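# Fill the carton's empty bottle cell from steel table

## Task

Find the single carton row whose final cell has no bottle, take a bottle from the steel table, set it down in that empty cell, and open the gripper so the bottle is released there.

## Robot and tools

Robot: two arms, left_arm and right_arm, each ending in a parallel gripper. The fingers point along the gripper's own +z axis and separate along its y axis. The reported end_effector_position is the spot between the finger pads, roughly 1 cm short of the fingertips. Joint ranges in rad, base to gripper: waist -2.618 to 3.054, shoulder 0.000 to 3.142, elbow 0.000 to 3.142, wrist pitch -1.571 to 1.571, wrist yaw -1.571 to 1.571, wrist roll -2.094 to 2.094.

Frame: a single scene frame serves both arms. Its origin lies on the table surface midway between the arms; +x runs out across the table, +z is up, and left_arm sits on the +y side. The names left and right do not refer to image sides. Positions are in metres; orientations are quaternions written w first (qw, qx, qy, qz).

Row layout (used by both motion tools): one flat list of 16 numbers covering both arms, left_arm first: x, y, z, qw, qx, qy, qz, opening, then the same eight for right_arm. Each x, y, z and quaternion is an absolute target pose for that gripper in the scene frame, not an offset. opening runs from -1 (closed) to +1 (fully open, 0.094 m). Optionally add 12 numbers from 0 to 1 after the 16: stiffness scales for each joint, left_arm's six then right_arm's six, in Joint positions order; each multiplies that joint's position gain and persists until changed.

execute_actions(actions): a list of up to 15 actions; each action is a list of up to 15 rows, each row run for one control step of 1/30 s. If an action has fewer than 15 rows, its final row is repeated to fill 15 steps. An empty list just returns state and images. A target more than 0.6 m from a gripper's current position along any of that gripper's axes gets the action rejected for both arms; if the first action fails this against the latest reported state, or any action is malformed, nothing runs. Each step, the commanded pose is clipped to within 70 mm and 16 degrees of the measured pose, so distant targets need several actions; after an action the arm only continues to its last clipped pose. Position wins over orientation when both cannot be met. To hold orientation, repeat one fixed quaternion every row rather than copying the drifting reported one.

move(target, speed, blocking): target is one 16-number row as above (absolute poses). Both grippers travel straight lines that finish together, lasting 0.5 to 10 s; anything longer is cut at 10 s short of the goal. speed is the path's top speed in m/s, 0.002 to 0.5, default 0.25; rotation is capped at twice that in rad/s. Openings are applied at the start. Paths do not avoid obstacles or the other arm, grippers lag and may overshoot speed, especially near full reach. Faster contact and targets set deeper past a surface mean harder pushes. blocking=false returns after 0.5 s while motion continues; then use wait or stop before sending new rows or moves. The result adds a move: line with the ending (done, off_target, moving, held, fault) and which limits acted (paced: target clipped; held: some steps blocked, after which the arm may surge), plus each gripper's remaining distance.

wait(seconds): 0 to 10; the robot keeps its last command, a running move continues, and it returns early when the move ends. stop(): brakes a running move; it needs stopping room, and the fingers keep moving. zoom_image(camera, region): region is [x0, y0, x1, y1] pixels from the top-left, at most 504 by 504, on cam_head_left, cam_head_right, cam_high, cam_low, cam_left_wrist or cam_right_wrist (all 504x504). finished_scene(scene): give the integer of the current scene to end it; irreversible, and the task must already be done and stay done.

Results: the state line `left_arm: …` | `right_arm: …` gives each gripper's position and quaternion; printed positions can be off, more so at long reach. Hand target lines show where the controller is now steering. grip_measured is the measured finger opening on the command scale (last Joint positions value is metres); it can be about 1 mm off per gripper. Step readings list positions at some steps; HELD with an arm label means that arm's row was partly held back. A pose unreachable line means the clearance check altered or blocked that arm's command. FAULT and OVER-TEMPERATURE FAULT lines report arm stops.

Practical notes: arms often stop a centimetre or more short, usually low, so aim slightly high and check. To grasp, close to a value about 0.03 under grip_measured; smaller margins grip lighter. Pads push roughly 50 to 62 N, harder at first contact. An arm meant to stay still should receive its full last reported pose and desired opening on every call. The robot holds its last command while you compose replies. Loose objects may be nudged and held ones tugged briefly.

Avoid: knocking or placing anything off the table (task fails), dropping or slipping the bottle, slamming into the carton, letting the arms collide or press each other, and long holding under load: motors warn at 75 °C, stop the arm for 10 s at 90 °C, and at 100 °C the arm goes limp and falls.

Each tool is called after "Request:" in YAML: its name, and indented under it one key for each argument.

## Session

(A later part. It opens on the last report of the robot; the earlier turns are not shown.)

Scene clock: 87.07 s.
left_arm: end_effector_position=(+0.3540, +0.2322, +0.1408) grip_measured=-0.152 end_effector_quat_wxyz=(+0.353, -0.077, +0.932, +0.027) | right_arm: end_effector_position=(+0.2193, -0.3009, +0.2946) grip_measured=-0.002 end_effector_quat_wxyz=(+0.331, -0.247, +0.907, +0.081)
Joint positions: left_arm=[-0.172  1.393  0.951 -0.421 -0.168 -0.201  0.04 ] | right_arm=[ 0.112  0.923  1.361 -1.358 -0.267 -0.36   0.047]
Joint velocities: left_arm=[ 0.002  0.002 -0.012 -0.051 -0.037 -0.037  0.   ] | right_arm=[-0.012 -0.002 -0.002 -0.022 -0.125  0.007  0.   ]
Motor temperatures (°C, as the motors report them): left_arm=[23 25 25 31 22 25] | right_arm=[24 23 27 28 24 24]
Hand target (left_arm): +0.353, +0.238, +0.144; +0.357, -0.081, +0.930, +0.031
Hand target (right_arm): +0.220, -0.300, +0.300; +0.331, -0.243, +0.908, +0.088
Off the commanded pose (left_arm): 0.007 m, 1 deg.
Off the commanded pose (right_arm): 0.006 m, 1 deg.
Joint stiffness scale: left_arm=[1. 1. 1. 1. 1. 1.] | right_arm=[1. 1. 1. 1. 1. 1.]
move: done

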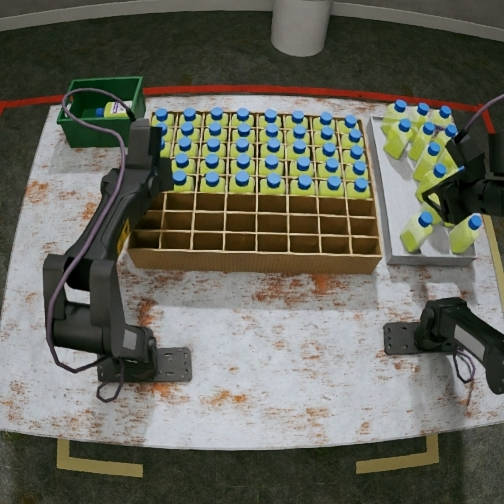

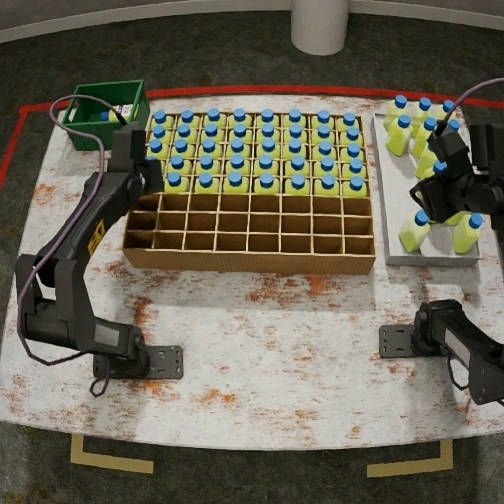

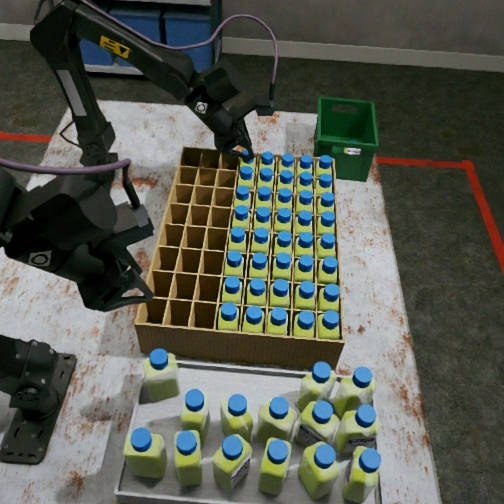

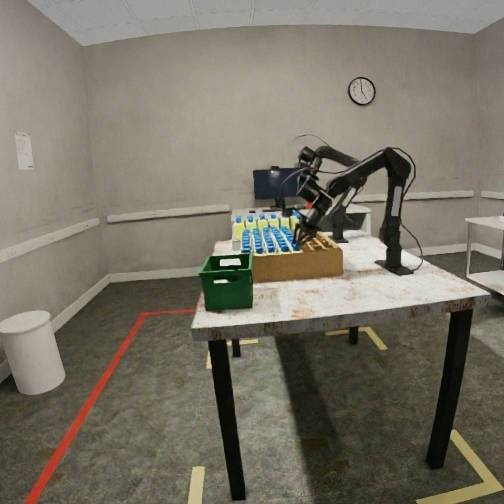

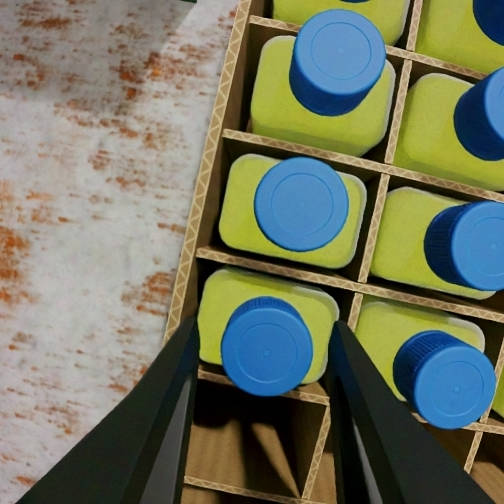

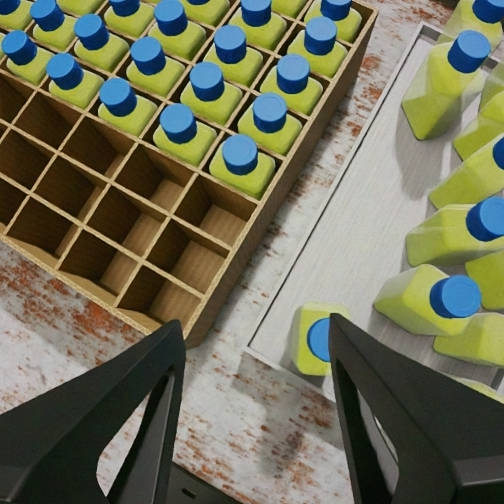

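The bottle is seated in the cell and released. Retreating up and back.

Request:
move:
  target: [0.30, 0.235, 0.23, 0.3570, -0.0814, 0.9301, 0.0313, -0.15, 0.22, -0.30, 0.30, 0.3303, -0.2433, 0.9080, 0.0885, 0.0]
  speed: 0.12

Scene clock: 88.90 s.
left_arm: end_effector_position=(+0.3005, +0.2367, +0.2220) grip_measured=-0.152 end_effector_quat_wxyz=(+0.354, -0.082, +0.931, +0.030) | right_arm: end_effector_position=(+0.2193, -0.3009, +0.2946) grip_measured=-0.002 end_effector_quat_wxyz=(+0.331, -0.247, +0.907, +0.081)
Joint positions: left_arm=[-0.183  1.179  1.123 -0.809 -0.185 -0.215  0.04 ] | right_arm=[ 0.112  0.923  1.361 -1.358 -0.267 -0.36   0.047]
Joint velocities: left_arm=[-0.002 -0.007  0.002 -0.022  0.007 -0.037  0.   ] | right_arm=[-0.002 -0.012  0.002 -0.022 -0.066 -0.037 -0.002]
Motor temperatures (°C, as the motors report them): left_arm=[23 25 25 31 22 25] | right_arm=[24 23 27 28 24 24]
Hand target (left_arm): +0.297, +0.235, +0.229; +0.357, -0.081, +0.930, +0.031
Hand target (right_arm): +0.220, -0.300, +0.300; +0.331, -0.243, +0.908, +0.088
Off the commanded pose (left_arm): 0.008 m, 0 deg.
Off the commanded pose (right_arm): 0.006 m, 1 deg.
Joint stiffness scale: left_arm=[1. 1. 1. 1. 1. 1.] | right_arm=[1. 1. 1. 1. 1. 1.]
move: done

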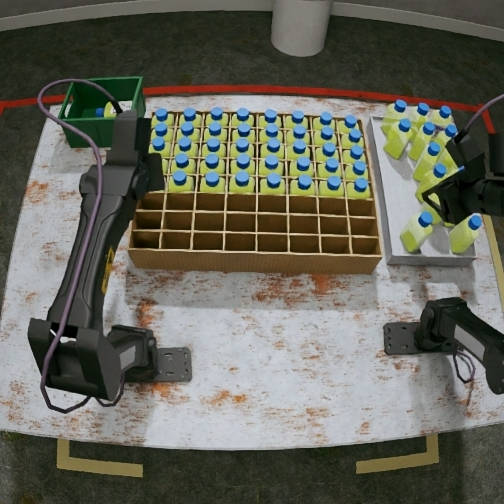

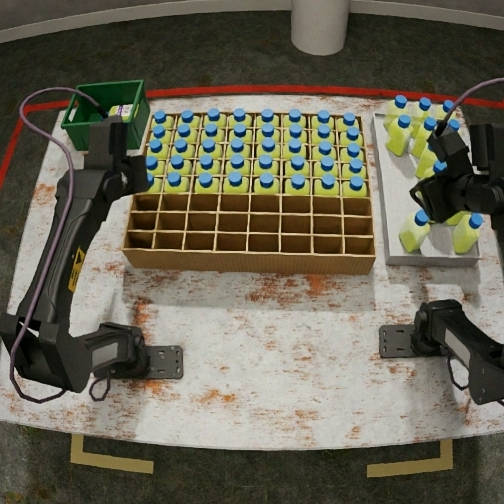

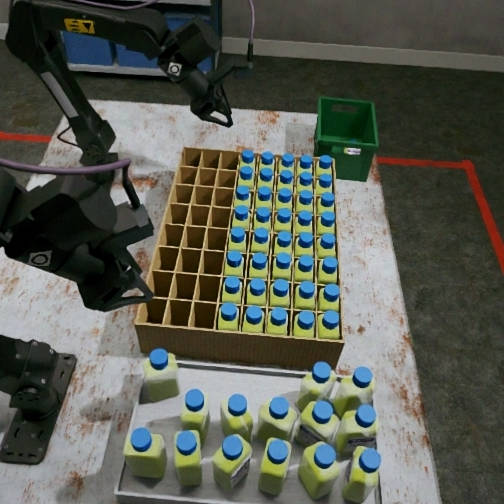

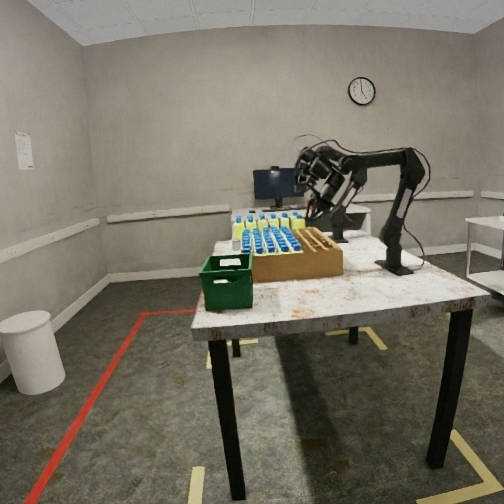

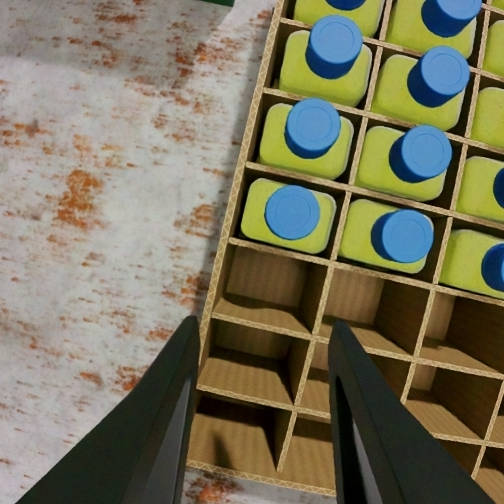

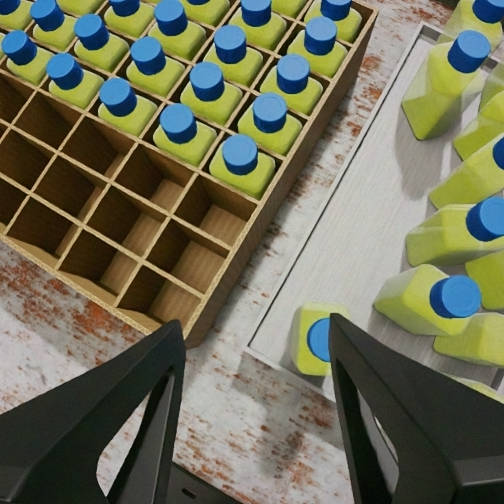

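The bottle is seated in the empty cell, and row 5 is now complete. Ending the scene.

Request:
finished_scene:
  scene: 2

The scene is finished: the task was done.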